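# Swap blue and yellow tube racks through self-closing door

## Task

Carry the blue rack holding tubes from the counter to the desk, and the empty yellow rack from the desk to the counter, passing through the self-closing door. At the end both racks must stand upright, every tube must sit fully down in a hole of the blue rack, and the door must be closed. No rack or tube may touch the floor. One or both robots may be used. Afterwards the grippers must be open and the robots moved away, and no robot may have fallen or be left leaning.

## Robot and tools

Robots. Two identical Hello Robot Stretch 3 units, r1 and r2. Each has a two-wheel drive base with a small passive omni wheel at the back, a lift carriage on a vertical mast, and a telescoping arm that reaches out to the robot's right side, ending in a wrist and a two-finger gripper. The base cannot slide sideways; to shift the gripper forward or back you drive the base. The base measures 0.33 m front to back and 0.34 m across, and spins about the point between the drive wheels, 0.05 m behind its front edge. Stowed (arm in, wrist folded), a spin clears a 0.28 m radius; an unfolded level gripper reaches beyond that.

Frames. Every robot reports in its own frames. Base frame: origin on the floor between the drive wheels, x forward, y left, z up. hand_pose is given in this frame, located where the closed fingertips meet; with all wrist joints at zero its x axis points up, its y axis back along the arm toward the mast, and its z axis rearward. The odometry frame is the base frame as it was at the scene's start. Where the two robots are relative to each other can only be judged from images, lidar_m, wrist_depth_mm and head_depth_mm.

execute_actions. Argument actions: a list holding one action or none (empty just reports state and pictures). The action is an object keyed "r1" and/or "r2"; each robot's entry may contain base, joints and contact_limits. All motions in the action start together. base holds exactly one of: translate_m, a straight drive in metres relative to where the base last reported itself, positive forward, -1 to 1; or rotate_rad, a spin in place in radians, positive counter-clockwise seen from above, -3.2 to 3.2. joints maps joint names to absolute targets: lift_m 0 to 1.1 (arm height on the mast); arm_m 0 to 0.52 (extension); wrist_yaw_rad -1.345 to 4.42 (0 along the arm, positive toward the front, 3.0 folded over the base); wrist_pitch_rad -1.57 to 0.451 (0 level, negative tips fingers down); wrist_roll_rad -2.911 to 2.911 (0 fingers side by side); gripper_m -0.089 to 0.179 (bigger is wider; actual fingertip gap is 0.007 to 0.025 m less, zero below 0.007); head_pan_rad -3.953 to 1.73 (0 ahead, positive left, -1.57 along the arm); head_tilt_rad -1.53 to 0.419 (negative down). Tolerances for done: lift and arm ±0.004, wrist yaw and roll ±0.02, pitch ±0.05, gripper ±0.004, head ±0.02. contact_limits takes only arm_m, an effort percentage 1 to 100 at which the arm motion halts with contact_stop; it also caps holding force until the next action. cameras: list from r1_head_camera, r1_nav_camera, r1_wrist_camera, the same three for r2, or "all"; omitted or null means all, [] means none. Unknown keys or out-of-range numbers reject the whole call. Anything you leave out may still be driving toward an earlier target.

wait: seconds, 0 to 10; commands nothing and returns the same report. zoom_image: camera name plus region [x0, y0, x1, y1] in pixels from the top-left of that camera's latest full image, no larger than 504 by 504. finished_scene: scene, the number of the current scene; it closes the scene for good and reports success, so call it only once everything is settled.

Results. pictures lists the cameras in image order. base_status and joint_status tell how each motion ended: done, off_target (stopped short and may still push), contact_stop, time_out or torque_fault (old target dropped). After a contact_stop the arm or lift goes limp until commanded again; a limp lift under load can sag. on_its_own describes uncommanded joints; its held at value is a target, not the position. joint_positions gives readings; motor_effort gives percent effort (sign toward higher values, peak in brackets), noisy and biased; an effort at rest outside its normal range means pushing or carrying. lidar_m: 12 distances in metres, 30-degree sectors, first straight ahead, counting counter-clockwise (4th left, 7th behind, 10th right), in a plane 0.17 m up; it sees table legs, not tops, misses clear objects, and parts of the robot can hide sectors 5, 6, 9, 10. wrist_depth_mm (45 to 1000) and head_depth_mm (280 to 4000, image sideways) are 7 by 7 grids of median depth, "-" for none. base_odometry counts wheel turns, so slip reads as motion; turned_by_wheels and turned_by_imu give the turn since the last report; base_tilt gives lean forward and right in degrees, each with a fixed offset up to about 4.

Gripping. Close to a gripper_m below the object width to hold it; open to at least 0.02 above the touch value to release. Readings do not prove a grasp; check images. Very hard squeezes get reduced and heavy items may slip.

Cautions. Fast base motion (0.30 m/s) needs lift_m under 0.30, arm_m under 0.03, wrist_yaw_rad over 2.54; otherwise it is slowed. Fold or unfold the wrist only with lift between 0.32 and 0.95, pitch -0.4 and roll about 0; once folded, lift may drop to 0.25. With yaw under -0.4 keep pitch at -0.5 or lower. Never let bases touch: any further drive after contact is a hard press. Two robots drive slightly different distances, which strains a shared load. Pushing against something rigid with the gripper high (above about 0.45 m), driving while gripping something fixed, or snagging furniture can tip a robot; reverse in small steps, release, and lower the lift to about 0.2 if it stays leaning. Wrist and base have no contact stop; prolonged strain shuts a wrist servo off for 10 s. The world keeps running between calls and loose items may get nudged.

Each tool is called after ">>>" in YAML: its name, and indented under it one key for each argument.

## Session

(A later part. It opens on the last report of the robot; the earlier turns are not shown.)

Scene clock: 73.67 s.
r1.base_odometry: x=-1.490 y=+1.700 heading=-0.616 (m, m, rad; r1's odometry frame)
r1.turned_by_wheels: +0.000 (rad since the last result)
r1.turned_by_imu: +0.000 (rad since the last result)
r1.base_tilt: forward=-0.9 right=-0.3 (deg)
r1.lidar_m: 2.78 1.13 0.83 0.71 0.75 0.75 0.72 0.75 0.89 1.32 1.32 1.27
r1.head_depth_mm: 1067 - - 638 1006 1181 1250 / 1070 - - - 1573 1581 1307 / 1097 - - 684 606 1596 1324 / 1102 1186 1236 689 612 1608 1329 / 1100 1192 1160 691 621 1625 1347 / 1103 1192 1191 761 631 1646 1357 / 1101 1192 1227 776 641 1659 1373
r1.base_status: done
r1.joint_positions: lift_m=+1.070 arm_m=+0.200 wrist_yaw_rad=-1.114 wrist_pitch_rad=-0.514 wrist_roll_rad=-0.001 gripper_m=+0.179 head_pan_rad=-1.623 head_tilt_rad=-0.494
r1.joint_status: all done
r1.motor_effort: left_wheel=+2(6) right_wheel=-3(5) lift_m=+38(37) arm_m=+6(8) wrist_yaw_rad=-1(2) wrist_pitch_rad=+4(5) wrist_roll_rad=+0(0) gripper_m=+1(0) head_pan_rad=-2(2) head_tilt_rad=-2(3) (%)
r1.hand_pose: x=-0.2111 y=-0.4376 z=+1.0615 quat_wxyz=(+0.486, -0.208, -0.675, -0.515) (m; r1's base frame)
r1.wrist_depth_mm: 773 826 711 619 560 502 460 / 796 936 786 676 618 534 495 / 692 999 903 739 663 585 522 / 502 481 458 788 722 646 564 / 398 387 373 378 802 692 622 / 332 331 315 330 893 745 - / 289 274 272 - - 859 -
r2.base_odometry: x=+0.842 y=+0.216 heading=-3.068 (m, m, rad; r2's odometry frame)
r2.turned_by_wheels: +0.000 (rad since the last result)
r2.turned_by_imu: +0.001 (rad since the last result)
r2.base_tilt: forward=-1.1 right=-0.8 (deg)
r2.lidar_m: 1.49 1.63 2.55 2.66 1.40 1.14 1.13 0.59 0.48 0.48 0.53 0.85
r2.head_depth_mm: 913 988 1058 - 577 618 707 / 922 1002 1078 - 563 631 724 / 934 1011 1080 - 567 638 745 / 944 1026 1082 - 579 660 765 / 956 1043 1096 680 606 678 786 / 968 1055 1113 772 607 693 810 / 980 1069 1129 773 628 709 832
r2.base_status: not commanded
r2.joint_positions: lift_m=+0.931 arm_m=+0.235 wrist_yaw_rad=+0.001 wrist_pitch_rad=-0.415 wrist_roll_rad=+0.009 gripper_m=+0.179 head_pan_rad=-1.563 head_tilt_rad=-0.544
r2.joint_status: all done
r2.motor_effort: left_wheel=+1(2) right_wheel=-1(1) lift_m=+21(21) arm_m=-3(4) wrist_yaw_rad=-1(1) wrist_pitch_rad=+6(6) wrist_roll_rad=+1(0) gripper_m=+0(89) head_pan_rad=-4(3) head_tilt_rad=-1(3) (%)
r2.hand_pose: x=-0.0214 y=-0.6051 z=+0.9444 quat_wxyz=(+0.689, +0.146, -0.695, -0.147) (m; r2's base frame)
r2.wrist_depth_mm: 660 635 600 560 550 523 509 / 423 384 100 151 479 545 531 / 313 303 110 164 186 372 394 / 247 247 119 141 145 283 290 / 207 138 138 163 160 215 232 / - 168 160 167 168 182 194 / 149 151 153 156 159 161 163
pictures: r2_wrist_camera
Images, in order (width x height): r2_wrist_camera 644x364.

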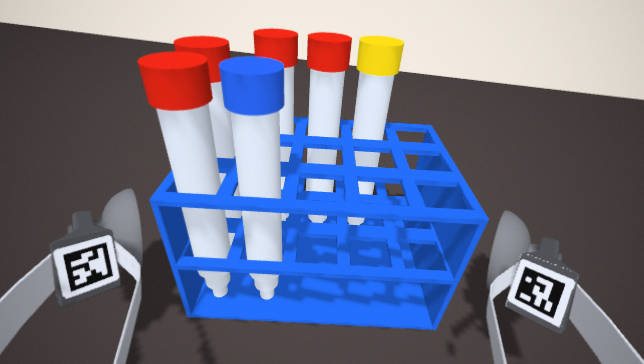

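>>> execute_actions:
  actions:
    - {"r1":{"base":{"translate_m":0.13},"joints":{"arm_m":0.33}},"r2":{"joints":{"lift_m":1.07,"arm_m":0.215}}}
  cameras: []

>>> execute_actions:
  actions:
    - {"r1":{"base":{"translate_m":0.123},"joints":{"arm_m":0.452,"head_pan_rad":-1.85}},"r2":{"base":{"translate_m":-0.21},"joints":{"wrist_yaw_rad":1.57,"arm_m":0.47,"head_pan_rad":-1.25}}}
  cameras: ["r1_wrist_camera","r1_head_camera","r2_wrist_camera","r2_head_camera"]

Scene clock: 77.23 s.
r1.base_odometry: x=-1.383 y=+1.625 heading=-0.616 (m, m, rad; r1's odometry frame)
r1.turned_by_wheels: +0.000 (rad since the last result)
r1.turned_by_imu: +0.000 (rad since the last result)
r1.base_tilt: forward=-0.9 right=-0.3 (deg)
r1.lidar_m: 2.78 1.12 0.82 0.70 0.74 0.89 0.85 0.89 0.93 1.31 1.18 1.86
r1.head_depth_mm: 1074 1194 1115 693 1578 1555 1298 / 1068 - - 680 1580 1577 1314 / 1084 - - 669 1578 1598 1325 / 1098 1187 1041 736 613 1612 1331 / 1099 1190 1159 748 622 1626 1349 / 1098 1191 1190 761 630 1643 1357 / 1101 1191 1223 774 642 1655 1366
r1.base_status: done
r1.joint_positions: lift_m=+1.070 arm_m=+0.330 wrist_yaw_rad=-1.114 wrist_pitch_rad=-0.514 wrist_roll_rad=-0.001 gripper_m=+0.179 head_pan_rad=-1.623 head_tilt_rad=-0.494
r1.joint_status: all done
r1.motor_effort: left_wheel=+2(5) right_wheel=-2(2) lift_m=+38(38) arm_m=+6(8) wrist_yaw_rad=-1(1) wrist_pitch_rad=+5(4) wrist_roll_rad=+0(0) gripper_m=+1(0) head_pan_rad=-3(3) head_tilt_rad=-3(3) (%)
r1.hand_pose: x=-0.2111 y=-0.5675 z=+1.0615 quat_wxyz=(+0.486, -0.208, -0.675, -0.515) (m; r1's base frame)
r1.wrist_depth_mm: 667 798 872 773 692 603 551 / 686 828 990 831 717 661 605 / 659 652 614 885 769 705 646 / 499 481 468 446 428 736 690 / 397 383 377 358 352 827 749 / 331 335 315 304 299 908 - / 285 276 271 264 259 - -
r2.base_odometry: x=+0.842 y=+0.216 heading=-3.068 (m, m, rad; r2's odometry frame)
r2.turned_by_wheels: +0.000 (rad since the last result)
r2.turned_by_imu: +0.001 (rad since the last result)
r2.base_tilt: forward=-1.1 right=-0.9 (deg)
r2.lidar_m: 1.49 1.63 2.55 2.66 1.40 1.14 1.13 0.59 0.48 0.48 0.54 0.85
r2.head_depth_mm: 896 1002 1009 776 588 616 707 / 895 - - 776 587 630 724 / 921 - - 681 586 638 744 / 941 - 1102 638 586 661 765 / 954 1041 1108 708 606 676 788 / 968 1054 1118 772 606 694 809 / 979 1068 1126 771 627 712 835
r2.base_status: not commanded
r2.joint_positions: lift_m=+1.070 arm_m=+0.215 wrist_yaw_rad=+0.001 wrist_pitch_rad=-0.415 wrist_roll_rad=+0.009 gripper_m=+0.179 head_pan_rad=-1.563 head_tilt_rad=-0.544
r2.joint_status: all done
r2.motor_effort: left_wheel=+1(1) right_wheel=-2(2) lift_m=+27(28) arm_m=-3(3) wrist_yaw_rad=-1(1) wrist_pitch_rad=+5(6) wrist_roll_rad=+0(1) gripper_m=+0(0) head_pan_rad=-4(3) head_tilt_rad=-2(2) (%)
r2.hand_pose: x=-0.0214 y=-0.5851 z=+1.0832 quat_wxyz=(+0.689, +0.146, -0.695, -0.147) (m; r2's base frame)
r2.wrist_depth_mm: 732 654 630 598 576 534 518 / 741 747 685 661 608 588 557 / 597 606 652 659 647 632 605 / 471 485 491 500 523 538 553 / 388 397 403 249 417 442 444 / - 327 241 256 352 349 375 / 283 290 241 234 301 309 315
pictures: none
No camera images: the call's "cameras" was empty. Leave "cameras" out to get every camera's image.

Scene clock: 80.40 s.
r1.base_odometry: x=-1.283 y=+1.554 heading=-0.616 (m, m, rad; r1's odometry frame)
r1.turned_by_wheels: +0.000 (rad since the last result)
r1.turned_by_imu: +0.000 (rad since the last result)
r1.base_tilt: forward=-1.0 right=-0.3 (deg)
r1.lidar_m: 2.79 1.03 0.83 0.72 0.74 1.01 0.98 1.01 1.00 1.31 1.10 1.86
r1.head_depth_mm: 1161 - 941 698 1195 1318 1297 / 1147 - 1066 707 1688 1573 1312 / 1127 1274 1129 683 1638 1598 1321 / 1107 1245 1045 722 1598 1609 1336 / 1086 - 997 746 623 1631 1349 / 1074 - 1106 763 605 1605 1355 / 1061 1143 1194 775 593 1590 1368
r1.base_status: done
r1.joint_positions: lift_m=+1.070 arm_m=+0.452 wrist_yaw_rad=-1.114 wrist_pitch_rad=-0.514 wrist_roll_rad=-0.001 gripper_m=+0.179 head_pan_rad=-1.843 head_tilt_rad=-0.494
r1.joint_status: all done
r1.motor_effort: left_wheel=+2(5) right_wheel=-2(3) lift_m=+38(39) arm_m=+5(5) wrist_yaw_rad=-1(1) wrist_pitch_rad=+4(5) wrist_roll_rad=+0(0) gripper_m=+0(1) head_pan_rad=-2(14) head_tilt_rad=-3(3) (%)
r1.hand_pose: x=-0.2111 y=-0.6895 z=+1.0615 quat_wxyz=(+0.486, -0.208, -0.675, -0.515) (m; r1's base frame)
r1.wrist_depth_mm: 567 716 946 901 814 728 670 / 590 705 908 991 858 770 698 / 580 633 614 575 552 519 732 / 497 480 463 447 432 416 419 / 395 385 374 366 352 337 342 / 333 333 313 240 262 292 - / 287 272 269 193 248 252 -
r2.base_odometry: x=+1.051 y=+0.231 heading=-3.068 (m, m, rad; r2's odometry frame)
r2.turned_by_wheels: +0.000 (rad since the last result)
r2.turned_by_imu: +0.000 (rad since the last result)
r2.base_tilt: forward=-1.2 right=-0.8 (deg)
r2.lidar_m: 1.69 1.86 2.71 2.29 1.15 0.93 0.92 0.54 0.45 0.44 0.49 0.79
r2.head_depth_mm: 892 947 1007 776 587 521 616 / 926 979 1070 775 585 583 661 / 962 1045 1069 740 586 625 714 / 1005 1096 1142 694 606 666 776 / 1049 1146 1185 679 629 727 853 / 1099 1207 1135 772 674 792 943 / 1155 1272 1133 772 739 869 1057
r2.base_status: done
r2.joint_positions: lift_m=+1.070 arm_m=+0.470 wrist_yaw_rad=+1.569 wrist_pitch_rad=-0.415 wrist_roll_rad=+0.009 gripper_m=+0.179 head_pan_rad=-1.257 head_tilt_rad=-0.544
r2.joint_status: all done
r2.motor_effort: left_wheel=+2(4) right_wheel=-2(6) lift_m=+26(27) arm_m=+3(4) wrist_yaw_rad=+1(0) wrist_pitch_rad=+6(6) wrist_roll_rad=+1(0) gripper_m=-1(0) head_pan_rad=+4(23) head_tilt_rad=-2(2) (%)
r2.hand_pose: x=+0.2034 y=-0.6152 z=+1.0832 quat_wxyz=(+0.591, +0.594, -0.389, +0.383) (m; r2's base frame)
r2.wrist_depth_mm: - - - - - - 757 / - - - - 997 - 708 / - - - 699 690 713 671 / - - - 500 514 540 560 / - - 439 408 415 439 445 / - - 335 235 348 352 364 / - - 291 225 301 305 311
pictures: r1_head_camera (sideways: a quarter turn clockwise sets it upright), r1_wrist_camera, r2_head_camera (sideways: a quarter turn clockwise sets it upright), r2_wrist_camera
Images, in order (width x height): r1_head_camera 896x504, r1_wrist_camera 644x364, r2_head_camera 896x504, r2_wrist_camera 644x364.

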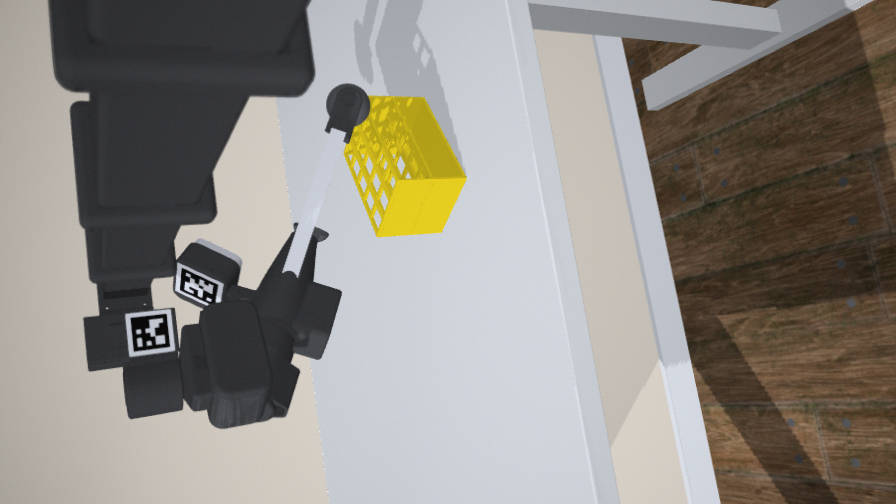

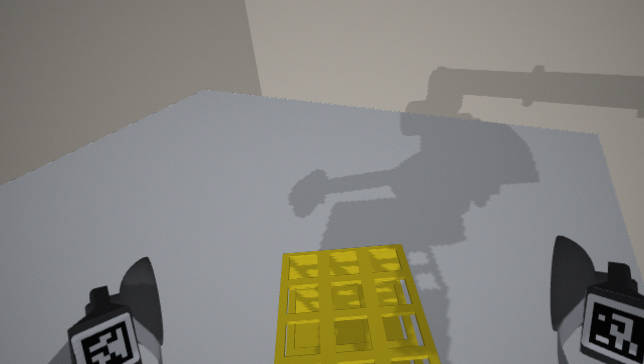

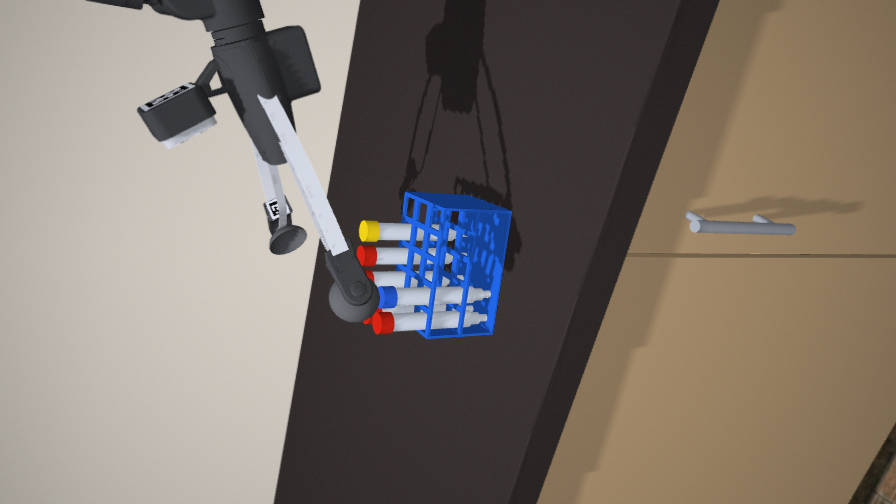

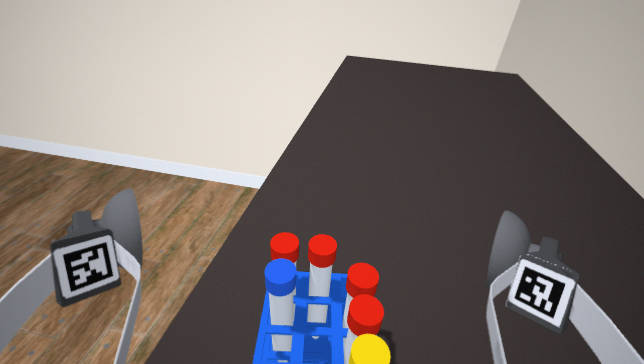

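>>> execute_actions:
  actions:
    - {"r1":{"joints":{"lift_m":0.982}},"r2":{"joints":{"lift_m":0.947}}}
  cameras: ["r1_wrist_camera","r1_head_camera","r2_wrist_camera","r2_head_camera"]

Scene clock: 83.17 s.
r1.base_odometry: x=-1.283 y=+1.554 heading=-0.616 (m, m, rad; r1's odometry frame)
r1.turned_by_wheels: +0.000 (rad since the last result)
r1.turned_by_imu: +0.000 (rad since the last result)
r1.base_tilt: forward=-0.9 right=-0.4 (deg)
r1.lidar_m: 2.79 1.04 0.83 0.72 0.74 1.01 0.98 1.01 1.00 1.31 1.10 1.86
r1.head_depth_mm: 1189 1291 1050 - - 1332 1290 / 1166 1263 1248 - 1694 1574 1311 / 1145 1239 - 671 1639 1590 1328 / 1121 1201 - 703 1595 1613 1335 / 1106 1173 - 713 622 1628 1346 / 1081 1164 1201 760 605 1611 1356 / 1062 1145 1194 775 592 1592 1364
r1.base_status: not commanded
r1.joint_positions: lift_m=+0.982 arm_m=+0.452 wrist_yaw_rad=-1.114 wrist_pitch_rad=-0.514 wrist_roll_rad=-0.001 gripper_m=+0.179 head_pan_rad=-1.843 head_tilt_rad=-0.494
r1.joint_status: all done
r1.motor_effort: left_wheel=+2(2) right_wheel=-2(2) lift_m=+26(29) arm_m=+5(6) wrist_yaw_rad=-1(1) wrist_pitch_rad=+5(5) wrist_roll_rad=+0(0) gripper_m=+1(0) head_pan_rad=-2(2) head_tilt_rad=-3(3) (%)
r1.hand_pose: x=-0.2111 y=-0.6895 z=+0.9739 quat_wxyz=(+0.486, -0.208, -0.675, -0.515) (m; r1's base frame)
r1.wrist_depth_mm: 568 691 953 898 782 718 652 / 569 604 566 531 495 454 448 / 434 411 389 373 345 336 318 / 321 312 285 166 188 266 256 / 255 250 227 132 157 218 217 / 213 212 190 110 105 181 - / 186 177 166 124 92 90 -
r2.base_odometry: x=+1.051 y=+0.231 heading=-3.068 (m, m, rad; r2's odometry frame)
r2.turned_by_wheels: +0.000 (rad since the last result)
r2.turned_by_imu: +0.001 (rad since the last result)
r2.base_tilt: forward=-1.2 right=-0.9 (deg)
r2.lidar_m: 1.69 1.87 2.70 2.29 1.15 0.93 0.92 0.54 0.45 0.45 0.49 0.79
r2.head_depth_mm: 889 961 1033 741 587 521 615 / 926 999 1064 711 587 583 662 / 964 1045 1090 708 586 623 716 / 1003 1092 1141 685 606 665 778 / 1048 1145 1138 680 629 728 852 / 1093 1207 1136 772 675 792 944 / 1150 1267 1137 773 739 870 1056
r2.base_status: not commanded
r2.joint_positions: lift_m=+0.947 arm_m=+0.470 wrist_yaw_rad=+1.569 wrist_pitch_rad=-0.415 wrist_roll_rad=+0.009 gripper_m=+0.179 head_pan_rad=-1.257 head_tilt_rad=-0.544
r2.joint_status: all done
r2.motor_effort: left_wheel=+2(2) right_wheel=-2(2) lift_m=+22(24) arm_m=+3(3) wrist_yaw_rad=+1(1) wrist_pitch_rad=+6(6) wrist_roll_rad=+0(0) gripper_m=+0(0) head_pan_rad=+4(3) head_tilt_rad=-2(3) (%)
r2.hand_pose: x=+0.2034 y=-0.6152 z=+0.9604 quat_wxyz=(+0.591, +0.594, -0.389, +0.383) (m; r2's base frame)
r2.wrist_depth_mm: - - - - - - 763 / - - - 160 584 611 632 / - - - 171 114 410 425 / - - 269 164 96 309 319 / - 227 215 141 116 256 253 / - 187 180 113 115 202 214 / 164 166 95 94 97 176 178
pictures: r1_head_camera (sideways: a quarter turn clockwise sets it upright), r1_wrist_camera, r2_head_camera (sideways: a quarter turn clockwise sets it upright), r2_wrist_camera
Images, in order (width x height): r1_head_camera 896x504, r1_wrist_camera 644x364, r2_head_camera 896x504, r2_wrist_camera 644x364.

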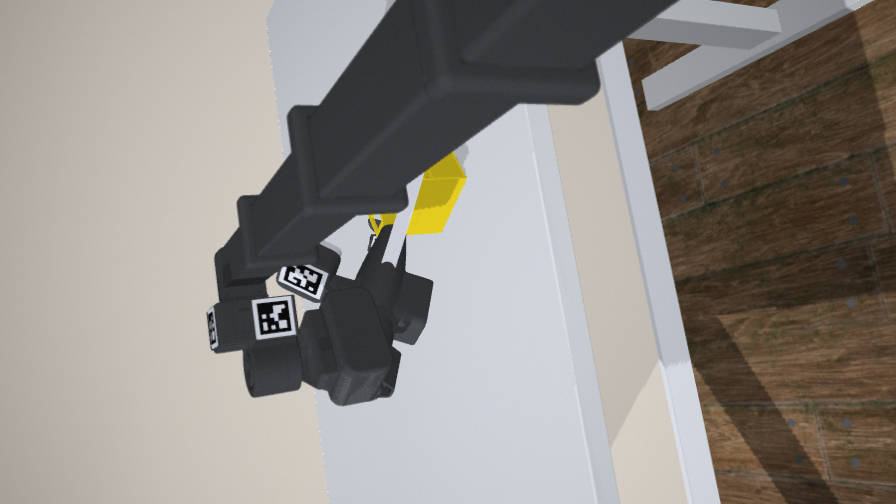

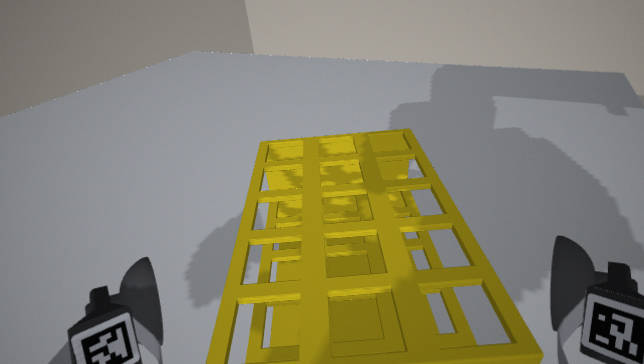

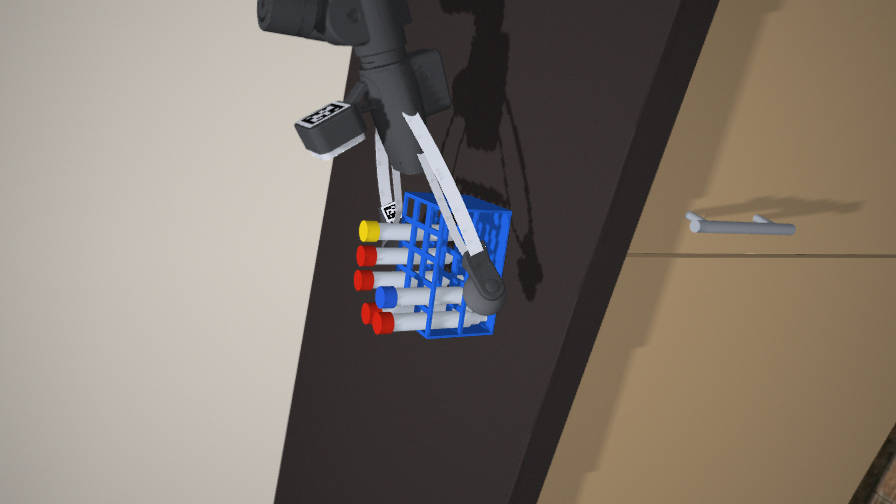

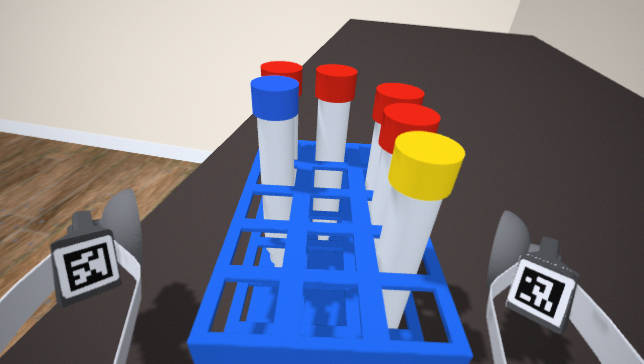

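>>> execute_actions:
  actions:
    - {"r1":{"base":{"translate_m":-0.013},"joints":{"gripper_m":0.115}},"r2":{"joints":{"arm_m":0.476,"gripper_m":0.115}}}
  cameras: ["r1_wrist_camera","r2_wrist_camera","r2_head_camera"]

Scene clock: 85.57 s.
r1.base_odometry: x=-1.294 y=+1.562 heading=-0.616 (m, m, rad; r1's odometry frame)
r1.turned_by_wheels: +0.000 (rad since the last result)
r1.turned_by_imu: +0.000 (rad since the last result)
r1.base_tilt: forward=-0.9 right=-0.3 (deg)
r1.lidar_m: 2.79 1.04 0.83 0.71 0.74 1.00 0.96 1.00 0.99 1.32 1.11 1.87
r1.head_depth_mm: 1187 1293 1055 - - 1359 1294 / 1167 1261 1249 - 1698 1567 1313 / 1147 1237 - 684 1642 1599 1320 / 1121 1204 - 703 1601 1602 1336 / 1098 1169 - 712 621 1635 1347 / 1079 1161 1203 759 605 1610 1358 / 1062 1142 1191 773 593 1588 1371
r1.base_status: done
r1.joint_positions: lift_m=+0.982 arm_m=+0.452 wrist_yaw_rad=-1.114 wrist_pitch_rad=-0.514 wrist_roll_rad=-0.001 gripper_m=+0.115 head_pan_rad=-1.843 head_tilt_rad=-0.494
r1.joint_status: all done
r1.motor_effort: left_wheel=+2(3) right_wheel=-2(4) lift_m=+26(26) arm_m=+5(5) wrist_yaw_rad=-1(1) wrist_pitch_rad=+4(5) wrist_roll_rad=+0(0) gripper_m=+1(98) head_pan_rad=-2(2) head_tilt_rad=-3(3) (%)
r1.hand_pose: x=-0.2111 y=-0.6895 z=+0.9739 quat_wxyz=(+0.486, -0.208, -0.675, -0.515) (m; r1's base frame)
r1.wrist_depth_mm: 564 700 879 894 785 705 650 / 561 602 558 528 492 453 441 / 430 404 393 205 353 337 322 / 318 309 221 159 255 268 254 / 257 249 226 136 129 220 215 / 212 209 155 110 105 115 183 / 182 181 97 105 118 156 161
r2.base_odometry: x=+1.051 y=+0.231 heading=-3.068 (m, m, rad; r2's odometry frame)
r2.turned_by_wheels: +0.000 (rad since the last result)
r2.turned_by_imu: +0.001 (rad since the last result)
r2.base_tilt: forward=-1.1 right=-0.8 (deg)
r2.lidar_m: 1.69 1.86 2.70 2.29 1.15 0.93 0.92 0.54 0.45 0.44 0.49 0.79
r2.head_depth_mm: 890 960 1035 742 587 521 615 / 925 998 1063 740 586 583 662 / 965 1046 1093 710 585 624 715 / 1002 1096 1137 687 607 668 777 / 1050 1143 1138 679 629 727 852 / 1101 1204 1136 772 673 792 945 / 1153 1271 1133 772 740 871 1057
r2.base_status: not commanded
r2.joint_positions: lift_m=+0.947 arm_m=+0.476 wrist_yaw_rad=+1.569 wrist_pitch_rad=-0.388 wrist_roll_rad=+0.009 gripper_m=+0.115 head_pan_rad=-1.257 head_tilt_rad=-0.544
r2.joint_status: all done
r2.motor_effort: left_wheel=+1(2) right_wheel=-1(1) lift_m=+21(22) arm_m=+3(3) wrist_yaw_rad=+0(1) wrist_pitch_rad=-4(6) wrist_roll_rad=+1(1) gripper_m=-6(90) head_pan_rad=+3(3) head_tilt_rad=-2(2) (%)
r2.hand_pose: x=+0.2067 y=-0.6211 z=+0.9666 quat_wxyz=(+0.586, +0.588, -0.397, +0.391) (m; r2's base frame)
r2.wrist_depth_mm: - - - - - - 741 / - - - 630 645 683 670 / - - - 168 140 452 466 / - - 288 173 98 329 343 / - - 172 145 110 268 269 / - 193 118 121 118 220 223 / - 173 130 106 136 183 190
pictures: r1_wrist_camera, r2_head_camera (sideways: a quarter turn clockwise sets it upright), r2_wrist_camera
Images, in order (width x height): r1_wrist_camera 644x364, r2_head_camera 896x504, r2_wrist_camera 644x364.

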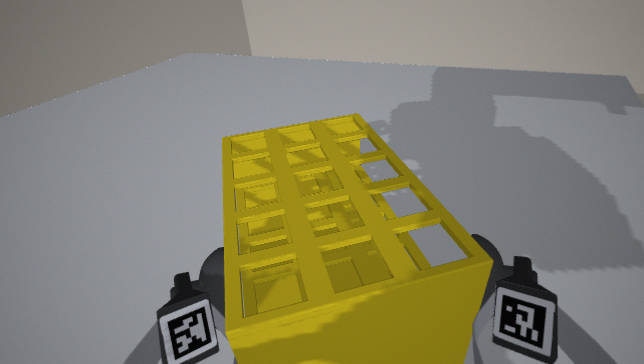

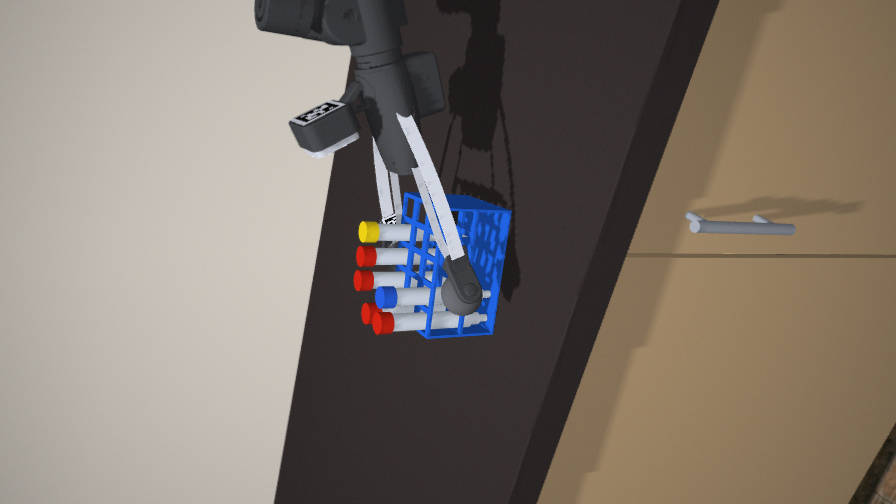

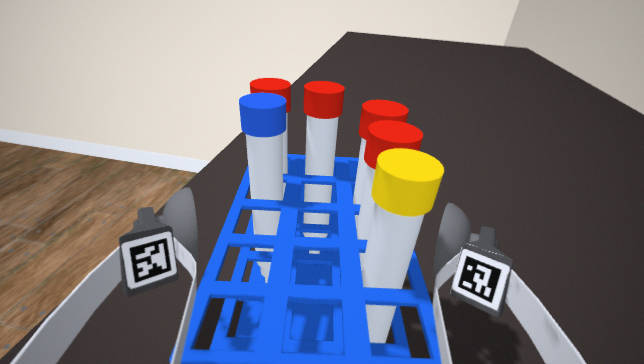

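>>> zoom_image:
  camera: "r2_head_camera"
  region: [330, 100, 570, 360]

Region (330, 100, 570, 360) of r2_head_camera's 896x504 image, scaled by 1.938, with more detail than that image has; it fills the left 465 columns of this view, and the rest is white.

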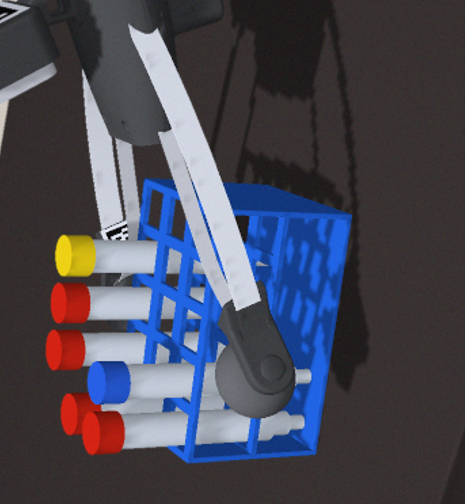

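>>> execute_actions:
  actions:
    - {"r1":{"joints":{"gripper_m":0.179,"lift_m":1.09}},"r2":{"joints":{"gripper_m":0.17,"lift_m":1.015}}}
  cameras: []

>>> execute_actions:
  actions:
    - {"r1":{"base":{"translate_m":-0.082},"joints":{"wrist_pitch_rad":-0.75,"wrist_yaw_rad":-0.854,"arm_m":0.461,"head_pan_rad":-1.75}},"r2":{"base":{"translate_m":0.025},"joints":{"wrist_pitch_rad":-0.65}}}
  cameras: ["r1_wrist_camera","r1_head_camera","r2_wrist_camera","r2_head_camera"]

Scene clock: 91.83 s.
r1.base_odometry: x=-1.294 y=+1.562 heading=-0.616 (m, m, rad; r1's odometry frame)
r1.turned_by_wheels: +0.000 (rad since the last result)
r1.turned_by_imu: +0.001 (rad since the last result)
r1.base_tilt: forward=-0.9 right=-0.3 (deg)
r1.lidar_m: 2.78 1.04 0.83 0.72 0.74 1.00 0.96 1.00 0.99 1.31 1.10 1.87
r1.head_depth_mm: - 1337 1040 697 1162 1320 1289 / - 1282 1141 708 1680 1570 1317 / - 1257 1056 692 1645 1600 1326 / 1096 1234 1045 731 1596 1614 1336 / 1080 - 1061 749 622 1634 1347 / 1068 - 1181 762 605 1606 1356 / 1064 1143 1195 777 592 1593 1367
r1.base_status: not commanded
r1.joint_positions: lift_m=+1.090 arm_m=+0.452 wrist_yaw_rad=-1.114 wrist_pitch_rad=-0.514 wrist_roll_rad=-0.001 gripper_m=+0.179 head_pan_rad=-1.843 head_tilt_rad=-0.494
r1.joint_status: all done
r1.motor_effort: left_wheel=+2(2) right_wheel=-1(2) lift_m=+38(42) arm_m=+6(5) wrist_yaw_rad=-1(1) wrist_pitch_rad=+4(5) wrist_roll_rad=+0(0) gripper_m=+0(100) head_pan_rad=-3(3) head_tilt_rad=-4(3) (%)
r1.hand_pose: x=-0.2111 y=-0.6895 z=+1.0815 quat_wxyz=(+0.486, -0.208, -0.675, -0.515) (m; r1's base frame)
r1.wrist_depth_mm: 564 701 911 877 787 714 636 / 574 726 988 994 841 751 694 / 587 680 657 628 607 806 754 / 542 521 495 484 470 456 476 / 429 410 402 392 377 364 380 / 357 357 336 253 321 315 - / 311 297 291 236 273 272 -
r2.base_odometry: x=+1.051 y=+0.231 heading=-3.068 (m, m, rad; r2's odometry frame)
r2.turned_by_wheels: +0.000 (rad since the last result)
r2.turned_by_imu: +0.002 (rad since the last result)
r2.base_tilt: forward=-1.1 right=-0.9 (deg)
r2.lidar_m: 1.69 1.86 2.71 2.28 1.14 0.93 0.92 0.54 0.45 0.45 0.49 0.79
r2.head_depth_mm: 893 957 1008 777 587 522 615 / 925 993 1040 774 587 583 662 / 965 1046 1100 742 586 624 715 / 1004 1092 1138 702 606 665 778 / 1048 1148 1140 690 628 727 853 / 1100 1206 1136 771 676 792 945 / 1150 1272 1134 770 740 870 1053
r2.base_status: not commanded
r2.joint_positions: lift_m=+1.015 arm_m=+0.476 wrist_yaw_rad=+1.569 wrist_pitch_rad=-0.413 wrist_roll_rad=+0.009 gripper_m=+0.170 head_pan_rad=-1.257 head_tilt_rad=-0.544
r2.joint_status: all done
r2.motor_effort: left_wheel=+2(2) right_wheel=-2(3) lift_m=+27(27) arm_m=+3(3) wrist_yaw_rad=+0(0) wrist_pitch_rad=+5(5) wrist_roll_rad=+0(1) gripper_m=+0(88) head_pan_rad=+4(3) head_tilt_rad=-2(2) (%)
r2.hand_pose: x=+0.2036 y=-0.6211 z=+1.0286 quat_wxyz=(+0.591, +0.593, -0.390, +0.384) (m; r2's base frame)
r2.wrist_depth_mm: - - - - - - 740 / - - - 940 828 857 727 / - - - 538 546 588 594 / - - - 411 419 437 450 / - - 315 205 337 361 358 / - 287 265 190 277 - 301 / - 236 232 168 239 250 255
pictures: none
No camera images: the call's "cameras" was empty. Leave "cameras" out to get every camera's image.

Scene clock: 94.00 s.
r1.base_odometry: x=-1.361 y=+1.609 heading=-0.616 (m, m, rad; r1's odometry frame)
r1.turned_by_wheels: +0.000 (rad since the last result)
r1.turned_by_imu: +0.001 (rad since the last result)
r1.base_tilt: forward=-0.9 right=-0.3 (deg)
r1.lidar_m: 2.77 1.10 0.82 0.70 0.74 0.91 0.88 0.92 0.95 1.32 1.16 1.87
r1.head_depth_mm: - 1256 1041 697 1125 1258 1278 / - 1234 1148 709 1631 1573 1316 / 1083 1216 1032 683 1605 1598 1327 / 1079 - 980 704 615 1609 1336 / 1079 - 1085 747 622 1629 1345 / 1083 1167 1191 761 607 1639 1357 / 1072 1153 1211 774 615 1620 1369
r1.base_status: done
r1.joint_positions: lift_m=+1.090 arm_m=+0.461 wrist_yaw_rad=-0.856 wrist_pitch_rad=-0.760 wrist_roll_rad=-0.001 gripper_m=+0.179 head_pan_rad=-1.757 head_tilt_rad=-0.494
r1.joint_status: all done
r1.motor_effort: left_wheel=+2(2) right_wheel=-1(7) lift_m=+38(38) arm_m=+5(3) wrist_yaw_rad=+1(2) wrist_pitch_rad=+3(3) wrist_roll_rad=+0(0) gripper_m=+1(2) head_pan_rad=+2(8) head_tilt_rad=-4(3) (%)
r1.hand_pose: x=-0.1492 y=-0.7163 z=+1.0345 quat_wxyz=(+0.489, -0.033, -0.706, -0.511) (m; r1's base frame)
r1.wrist_depth_mm: 505 574 587 547 543 699 629 / 502 482 466 456 427 418 407 / 418 409 389 376 368 358 347 / 351 344 336 327 318 312 300 / 308 301 292 207 216 275 269 / 276 271 262 213 214 248 - / 247 240 235 195 189 222 -
r2.base_odometry: x=+1.027 y=+0.230 heading=-3.068 (m, m, rad; r2's odometry frame)
r2.turned_by_wheels: +0.000 (rad since the last result)
r2.turned_by_imu: +0.001 (rad since the last result)
r2.base_tilt: forward=-1.2 right=-0.9 (deg)
r2.lidar_m: 1.67 1.83 2.70 2.35 1.18 0.96 0.95 0.55 0.45 0.45 0.50 0.79
r2.head_depth_mm: 895 960 1026 775 587 547 621 / 930 1000 1063 776 586 589 668 / 962 1051 1105 684 586 625 723 / 1011 1097 1138 674 607 680 787 / 1051 1150 1139 708 630 736 864 / 1102 1207 1138 773 683 802 953 / 1160 1278 1136 774 747 881 1068
r2.base_status: done
r2.joint_positions: lift_m=+1.015 arm_m=+0.476 wrist_yaw_rad=+1.569 wrist_pitch_rad=-0.660 wrist_roll_rad=+0.009 gripper_m=+0.170 head_pan_rad=-1.257 head_tilt_rad=-0.544
r2.joint_status: all done
r2.motor_effort: left_wheel=+1(7) right_wheel=-2(4) lift_m=+27(27) arm_m=+3(3) wrist_yaw_rad=+0(0) wrist_pitch_rad=+4(5) wrist_roll_rad=+0(1) gripper_m=+0(0) head_pan_rad=+3(3) head_tilt_rad=-2(1) (%)
r2.hand_pose: x=+0.1662 y=-0.6210 z=+0.9774 quat_wxyz=(+0.634, +0.636, -0.314, +0.307) (m; r2's base frame)
r2.wrist_depth_mm: - - - 487 499 510 527 / - - - 377 398 414 419 / - - 298 175 311 340 344 / - - 264 177 270 289 294 / - 240 230 159 119 256 257 / - 208 205 145 213 - 229 / 190 191 162 162 192 201 204
pictures: r1_head_camera (sideways: a quarter turn clockwise sets it upright), r1_wrist_camera, r2_head_camera (sideways: a quarter turn clockwise sets it upright), r2_wrist_camera
Images, in order (width x height): r1_head_camera 896x504, r1_wrist_camera 644x364, r2_head_camera 896x504, r2_wrist_camera 644x364.

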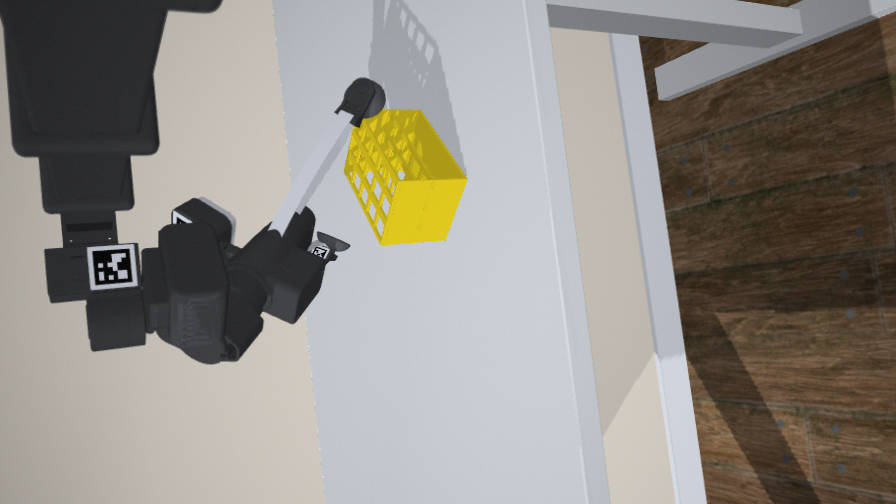

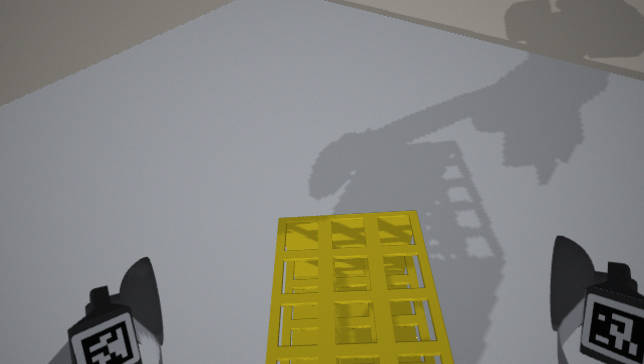

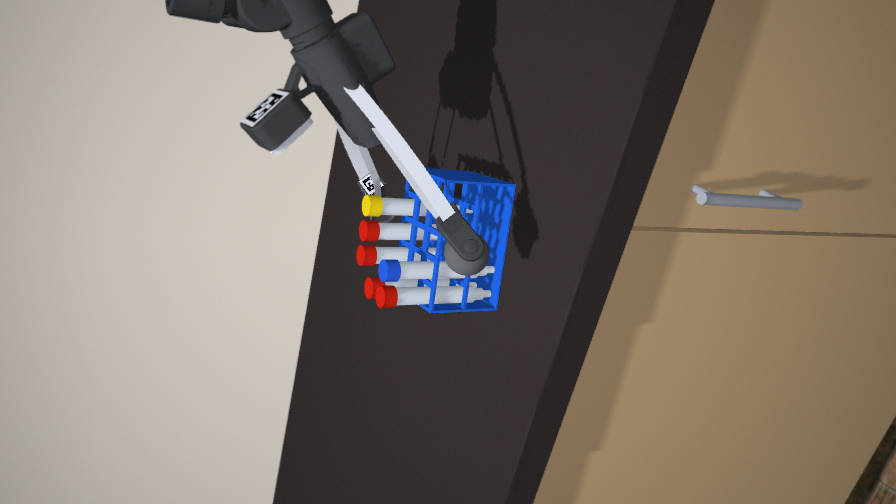

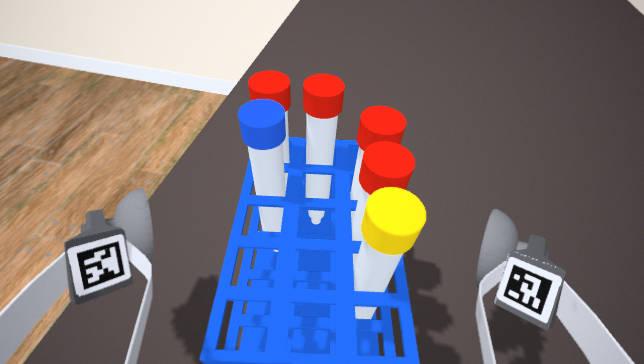

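>>> execute_actions:
  actions:
    - {"r1":{"joints":{"lift_m":1.037,"gripper_m":0.15}},"r2":{"joints":{"lift_m":1.004,"gripper_m":0.11}}}
  cameras: ["r1_wrist_camera","r1_head_camera","r2_wrist_camera","r2_head_camera"]

>>> zoom_image:
  camera: "r2_head_camera"
  region: [330, 100, 570, 340]

Scene clock: 96.10 s.
r1.base_odometry: x=-1.361 y=+1.609 heading=-0.616 (m, m, rad; r1's odometry frame)
r1.turned_by_wheels: +0.000 (rad since the last result)
r1.turned_by_imu: +0.000 (rad since the last result)
r1.base_tilt: forward=-1.1 right=-0.4 (deg)
r1.lidar_m: 2.79 1.10 0.83 0.70 0.75 0.91 0.88 0.91 0.95 1.31 1.16 1.86
r1.head_depth_mm: 1140 1200 - 682 1122 1258 1275 / 1131 1191 991 679 1631 1575 1314 / 1116 1235 1105 683 1612 1593 1324 / 1108 - - 704 614 1615 1332 / 1095 1159 1009 750 622 1635 1348 / 1078 1171 1192 760 608 1633 1352 / 1072 1154 1210 776 613 1614 1364
r1.base_status: not commanded
r1.joint_positions: lift_m=+1.037 arm_m=+0.461 wrist_yaw_rad=-0.856 wrist_pitch_rad=-0.760 wrist_roll_rad=-0.001 gripper_m=+0.150 head_pan_rad=-1.757 head_tilt_rad=-0.494
r1.joint_status: all done
r1.motor_effort: left_wheel=+1(2) right_wheel=-3(2) lift_m=+27(31) arm_m=+5(6) wrist_yaw_rad=+1(0) wrist_pitch_rad=+3(3) wrist_roll_rad=+0(0) gripper_m=+1(96) head_pan_rad=+3(1) head_tilt_rad=-3(3) (%)
r1.hand_pose: x=-0.1491 y=-0.7163 z=+0.9819 quat_wxyz=(+0.489, -0.033, -0.706, -0.512) (m; r1's base frame)
r1.wrist_depth_mm: 489 477 451 434 418 389 377 / 392 384 367 348 338 325 316 / 328 316 306 298 288 276 269 / 277 274 259 167 168 240 235 / 243 236 225 175 132 214 210 / 214 213 199 125 120 186 187 / 191 - 178 143 140 170 -
r2.base_odometry: x=+1.027 y=+0.230 heading=-3.068 (m, m, rad; r2's odometry frame)
r2.turned_by_wheels: +0.000 (rad since the last result)
r2.turned_by_imu: +0.001 (rad since the last result)
r2.base_tilt: forward=-1.2 right=-0.8 (deg)
r2.lidar_m: 1.67 1.83 2.70 2.35 1.17 0.96 0.95 0.55 0.45 0.45 0.50 0.79
r2.head_depth_mm: 892 959 1025 775 587 548 623 / 929 1004 1059 776 587 589 669 / 965 1046 1099 681 586 626 723 / 1008 1097 1141 678 607 681 785 / 1052 1152 1142 707 628 735 863 / 1101 1212 1139 771 684 802 953 / 1159 1274 1135 771 747 880 1069
r2.base_status: not commanded
r2.joint_positions: lift_m=+1.004 arm_m=+0.476 wrist_yaw_rad=+1.569 wrist_pitch_rad=-0.661 wrist_roll_rad=+0.009 gripper_m=+0.110 head_pan_rad=-1.257 head_tilt_rad=-0.544
r2.joint_status: all done
r2.motor_effort: left_wheel=+1(2) right_wheel=-2(2) lift_m=+21(21) arm_m=+3(3) wrist_yaw_rad=+0(0) wrist_pitch_rad=+4(4) wrist_roll_rad=+0(1) gripper_m=+0(86) head_pan_rad=+3(3) head_tilt_rad=-2(3) (%)
r2.hand_pose: x=+0.1662 y=-0.6210 z=+0.9666 quat_wxyz=(+0.634, +0.636, -0.314, +0.307) (m; r2's base frame)
r2.wrist_depth_mm: - - - 456 471 491 498 / - - - 154 375 388 394 / - - 289 175 131 321 330 / - - 245 165 106 273 277 / - 228 175 150 105 241 242 / - 197 171 136 131 217 215 / 186 181 148 118 184 190 192
pictures: r1_head_camera (sideways: a quarter turn clockwise sets it upright), r1_wrist_camera, r2_head_camera (sideways: a quarter turn clockwise sets it upright), r2_wrist_camera
Images, in order (width x height): r1_head_camera 896x504, r1_wrist_camera 644x364, r2_head_camera 896x504, r2_wrist_camera 644x364.

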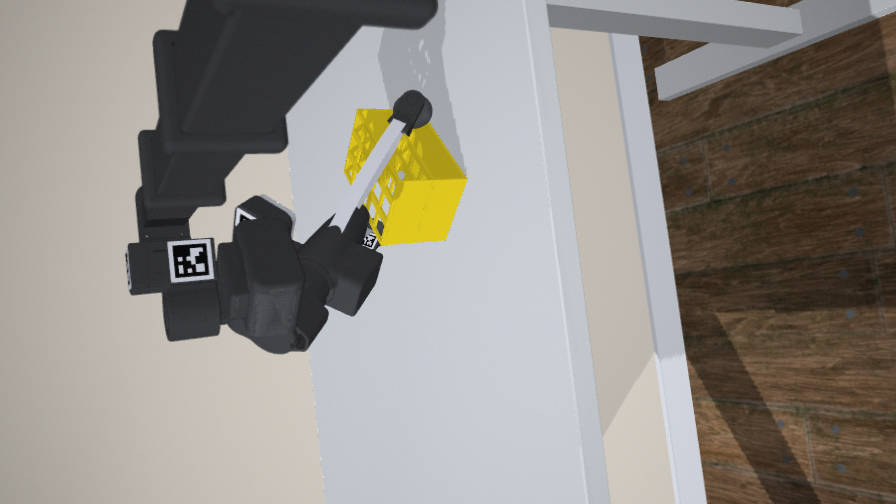

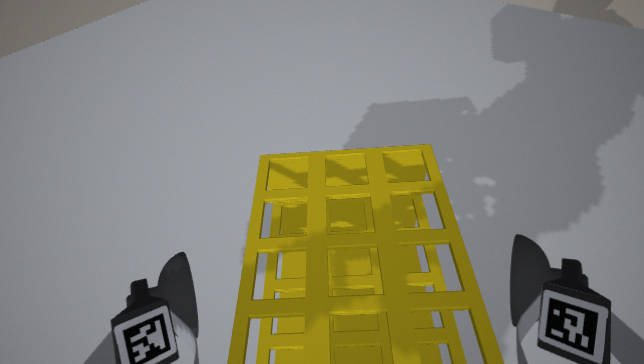

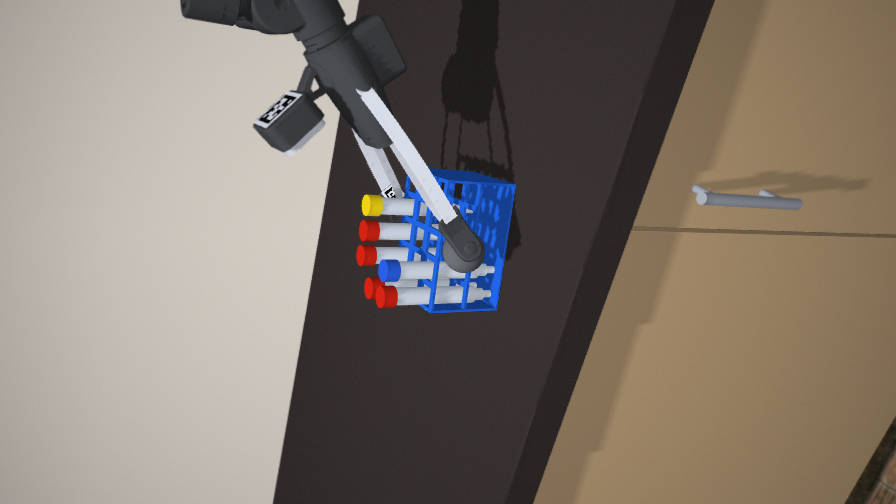

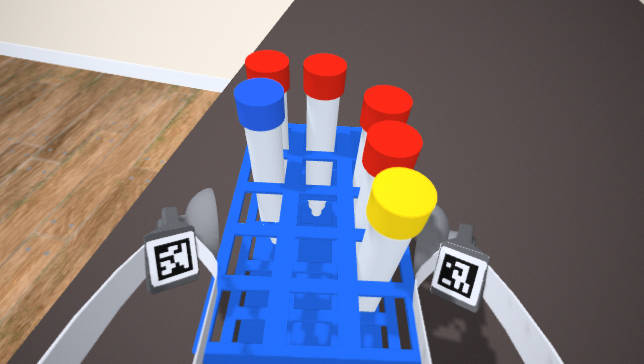

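Region (330, 100, 570, 340) of r2_head_camera's 896x504 image, scaled by 2.100, with more detail than that image has.

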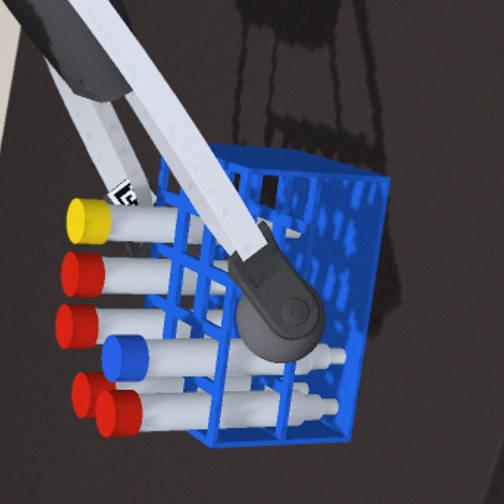

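>>> execute_actions:
  actions:
    - {"r1":{"joints":{"gripper_m":0.07}},"r2":{"joints":{"gripper_m":0.07}}}
  cameras: ["r1_wrist_camera","r1_head_camera","r2_wrist_camera","r2_head_camera"]

>>> zoom_image:
  camera: "r2_head_camera"
  region: [330, 100, 570, 340]

Scene clock: 97.80 s.
r1.base_odometry: x=-1.361 y=+1.609 heading=-0.616 (m, m, rad; r1's odometry frame)
r1.turned_by_wheels: +0.000 (rad since the last result)
r1.turned_by_imu: +0.000 (rad since the last result)
r1.base_tilt: forward=-0.9 right=-0.4 (deg)
r1.lidar_m: 2.78 1.10 0.83 0.70 0.75 0.92 0.88 0.92 0.95 1.31 1.16 1.87
r1.head_depth_mm: 1141 1203 - 682 1125 1259 1283 / 1131 - 992 693 1631 1576 1316 / 1116 1234 1108 685 1602 1599 1326 / 1106 - - 704 614 1606 1333 / 1098 1166 1009 748 622 1626 1342 / 1081 1171 1188 762 607 1642 1355 / 1071 1155 1210 775 615 1610 1373
r1.base_status: not commanded
r1.joint_positions: lift_m=+1.037 arm_m=+0.461 wrist_yaw_rad=-0.855 wrist_pitch_rad=-0.747 wrist_roll_rad=-0.001 gripper_m=+0.071 head_pan_rad=-1.757 head_tilt_rad=-0.494
r1.joint_status: all done
r1.motor_effort: left_wheel=+2(2) right_wheel=-1(2) lift_m=+27(26) arm_m=+5(5) wrist_yaw_rad=+1(0) wrist_pitch_rad=-1(3) wrist_roll_rad=+0(0) gripper_m=-28(100) head_pan_rad=+3(3) head_tilt_rad=-3(3) (%)
r1.hand_pose: x=-0.1511 y=-0.7180 z=+0.9842 quat_wxyz=(+0.492, -0.038, -0.706, -0.508) (m; r1's base frame)
r1.wrist_depth_mm: 499 503 475 461 428 408 591 / 416 394 378 364 349 337 324 / 337 325 317 304 292 286 276 / 286 274 262 166 172 247 241 / 246 242 233 199 143 219 212 / 218 215 185 162 126 194 191 / 194 195 146 142 141 170 175
r2.base_odometry: x=+1.027 y=+0.230 heading=-3.068 (m, m, rad; r2's odometry frame)
r2.turned_by_wheels: +0.000 (rad since the last result)
r2.turned_by_imu: +0.000 (rad since the last result)
r2.base_tilt: forward=-1.1 right=-0.9 (deg)
r2.lidar_m: 1.67 1.84 2.70 2.35 1.18 0.96 0.95 0.55 0.45 0.45 0.50 0.79
r2.head_depth_mm: 896 959 1029 776 588 548 621 / 930 1002 1056 776 585 589 669 / 966 1048 1105 681 587 627 724 / 1007 1097 1138 681 606 679 787 / 1051 1154 1141 707 629 735 862 / 1104 1213 1139 773 683 801 954 / 1159 1274 1135 770 748 880 1066
r2.base_status: not commanded
r2.joint_positions: lift_m=+1.004 arm_m=+0.476 wrist_yaw_rad=+1.569 wrist_pitch_rad=-0.655 wrist_roll_rad=+0.009 gripper_m=+0.071 head_pan_rad=-1.257 head_tilt_rad=-0.544
r2.joint_status: all done
r2.motor_effort: left_wheel=+1(2) right_wheel=-2(2) lift_m=+22(21) arm_m=+3(3) wrist_yaw_rad=+0(0) wrist_pitch_rad=+2(4) wrist_roll_rad=+1(1) gripper_m=-10(88) head_pan_rad=+3(4) head_tilt_rad=-1(2) (%)
r2.hand_pose: x=+0.1671 y=-0.6210 z=+0.9676 quat_wxyz=(+0.634, +0.635, -0.315, +0.309) (m; r2's base frame)
r2.wrist_depth_mm: - - - 463 482 497 519 / - - - 343 381 395 399 / - - 291 181 297 322 334 / - - 249 168 114 280 282 / - 231 179 149 103 242 248 / - 199 194 133 130 215 218 / 187 181 119 121 185 192 195
pictures: r1_head_camera (sideways: a quarter turn clockwise sets it upright), r1_wrist_camera, r2_head_camera (sideways: a quarter turn clockwise sets it upright), r2_wrist_camera
Images, in order (width x height): r1_head_camera 896x504, r1_wrist_camera 644x364, r2_head_camera 896x504, r2_wrist_camera 644x364.

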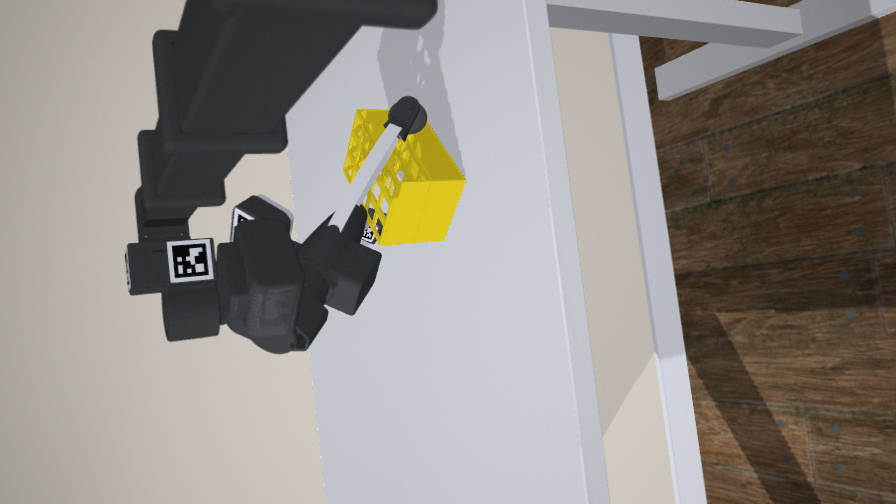

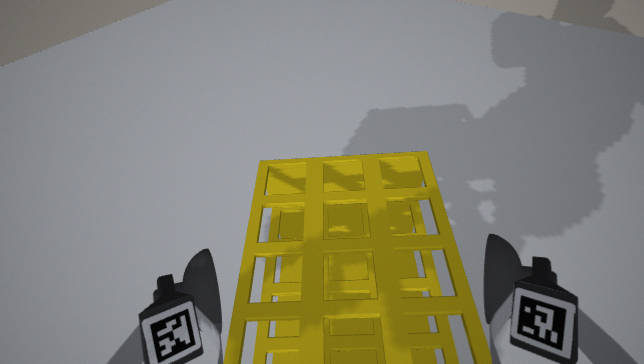

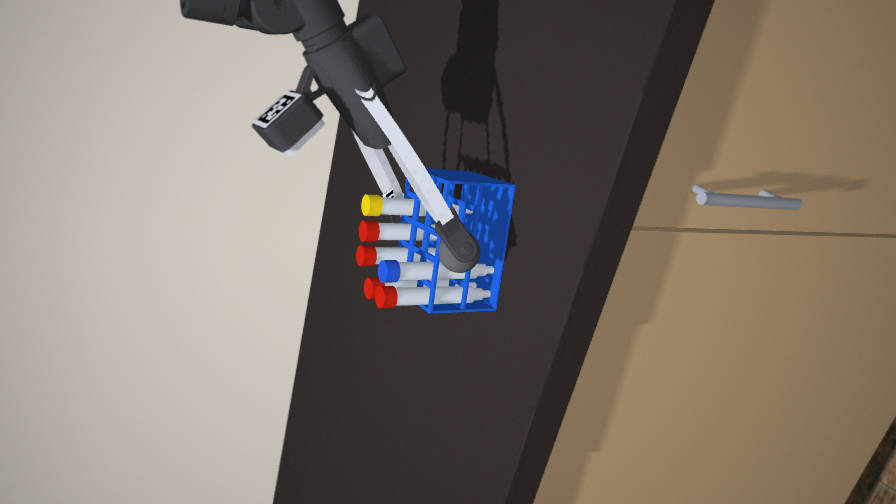

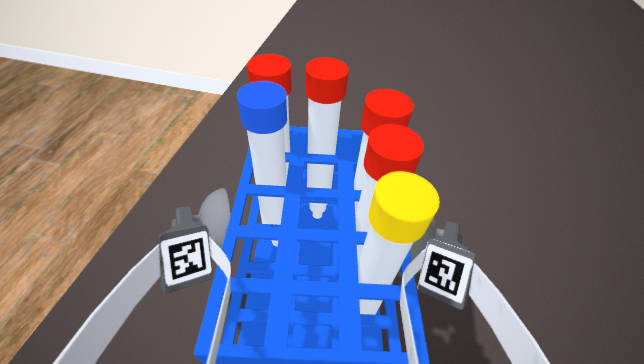

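Region (330, 100, 570, 340) of r2_head_camera's 896x504 image, scaled by 2.100, with more detail than that image has.

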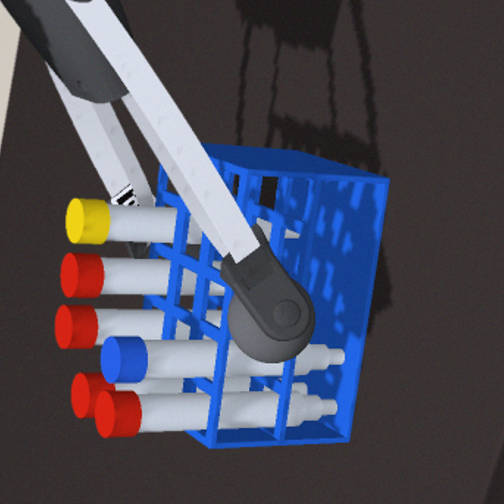

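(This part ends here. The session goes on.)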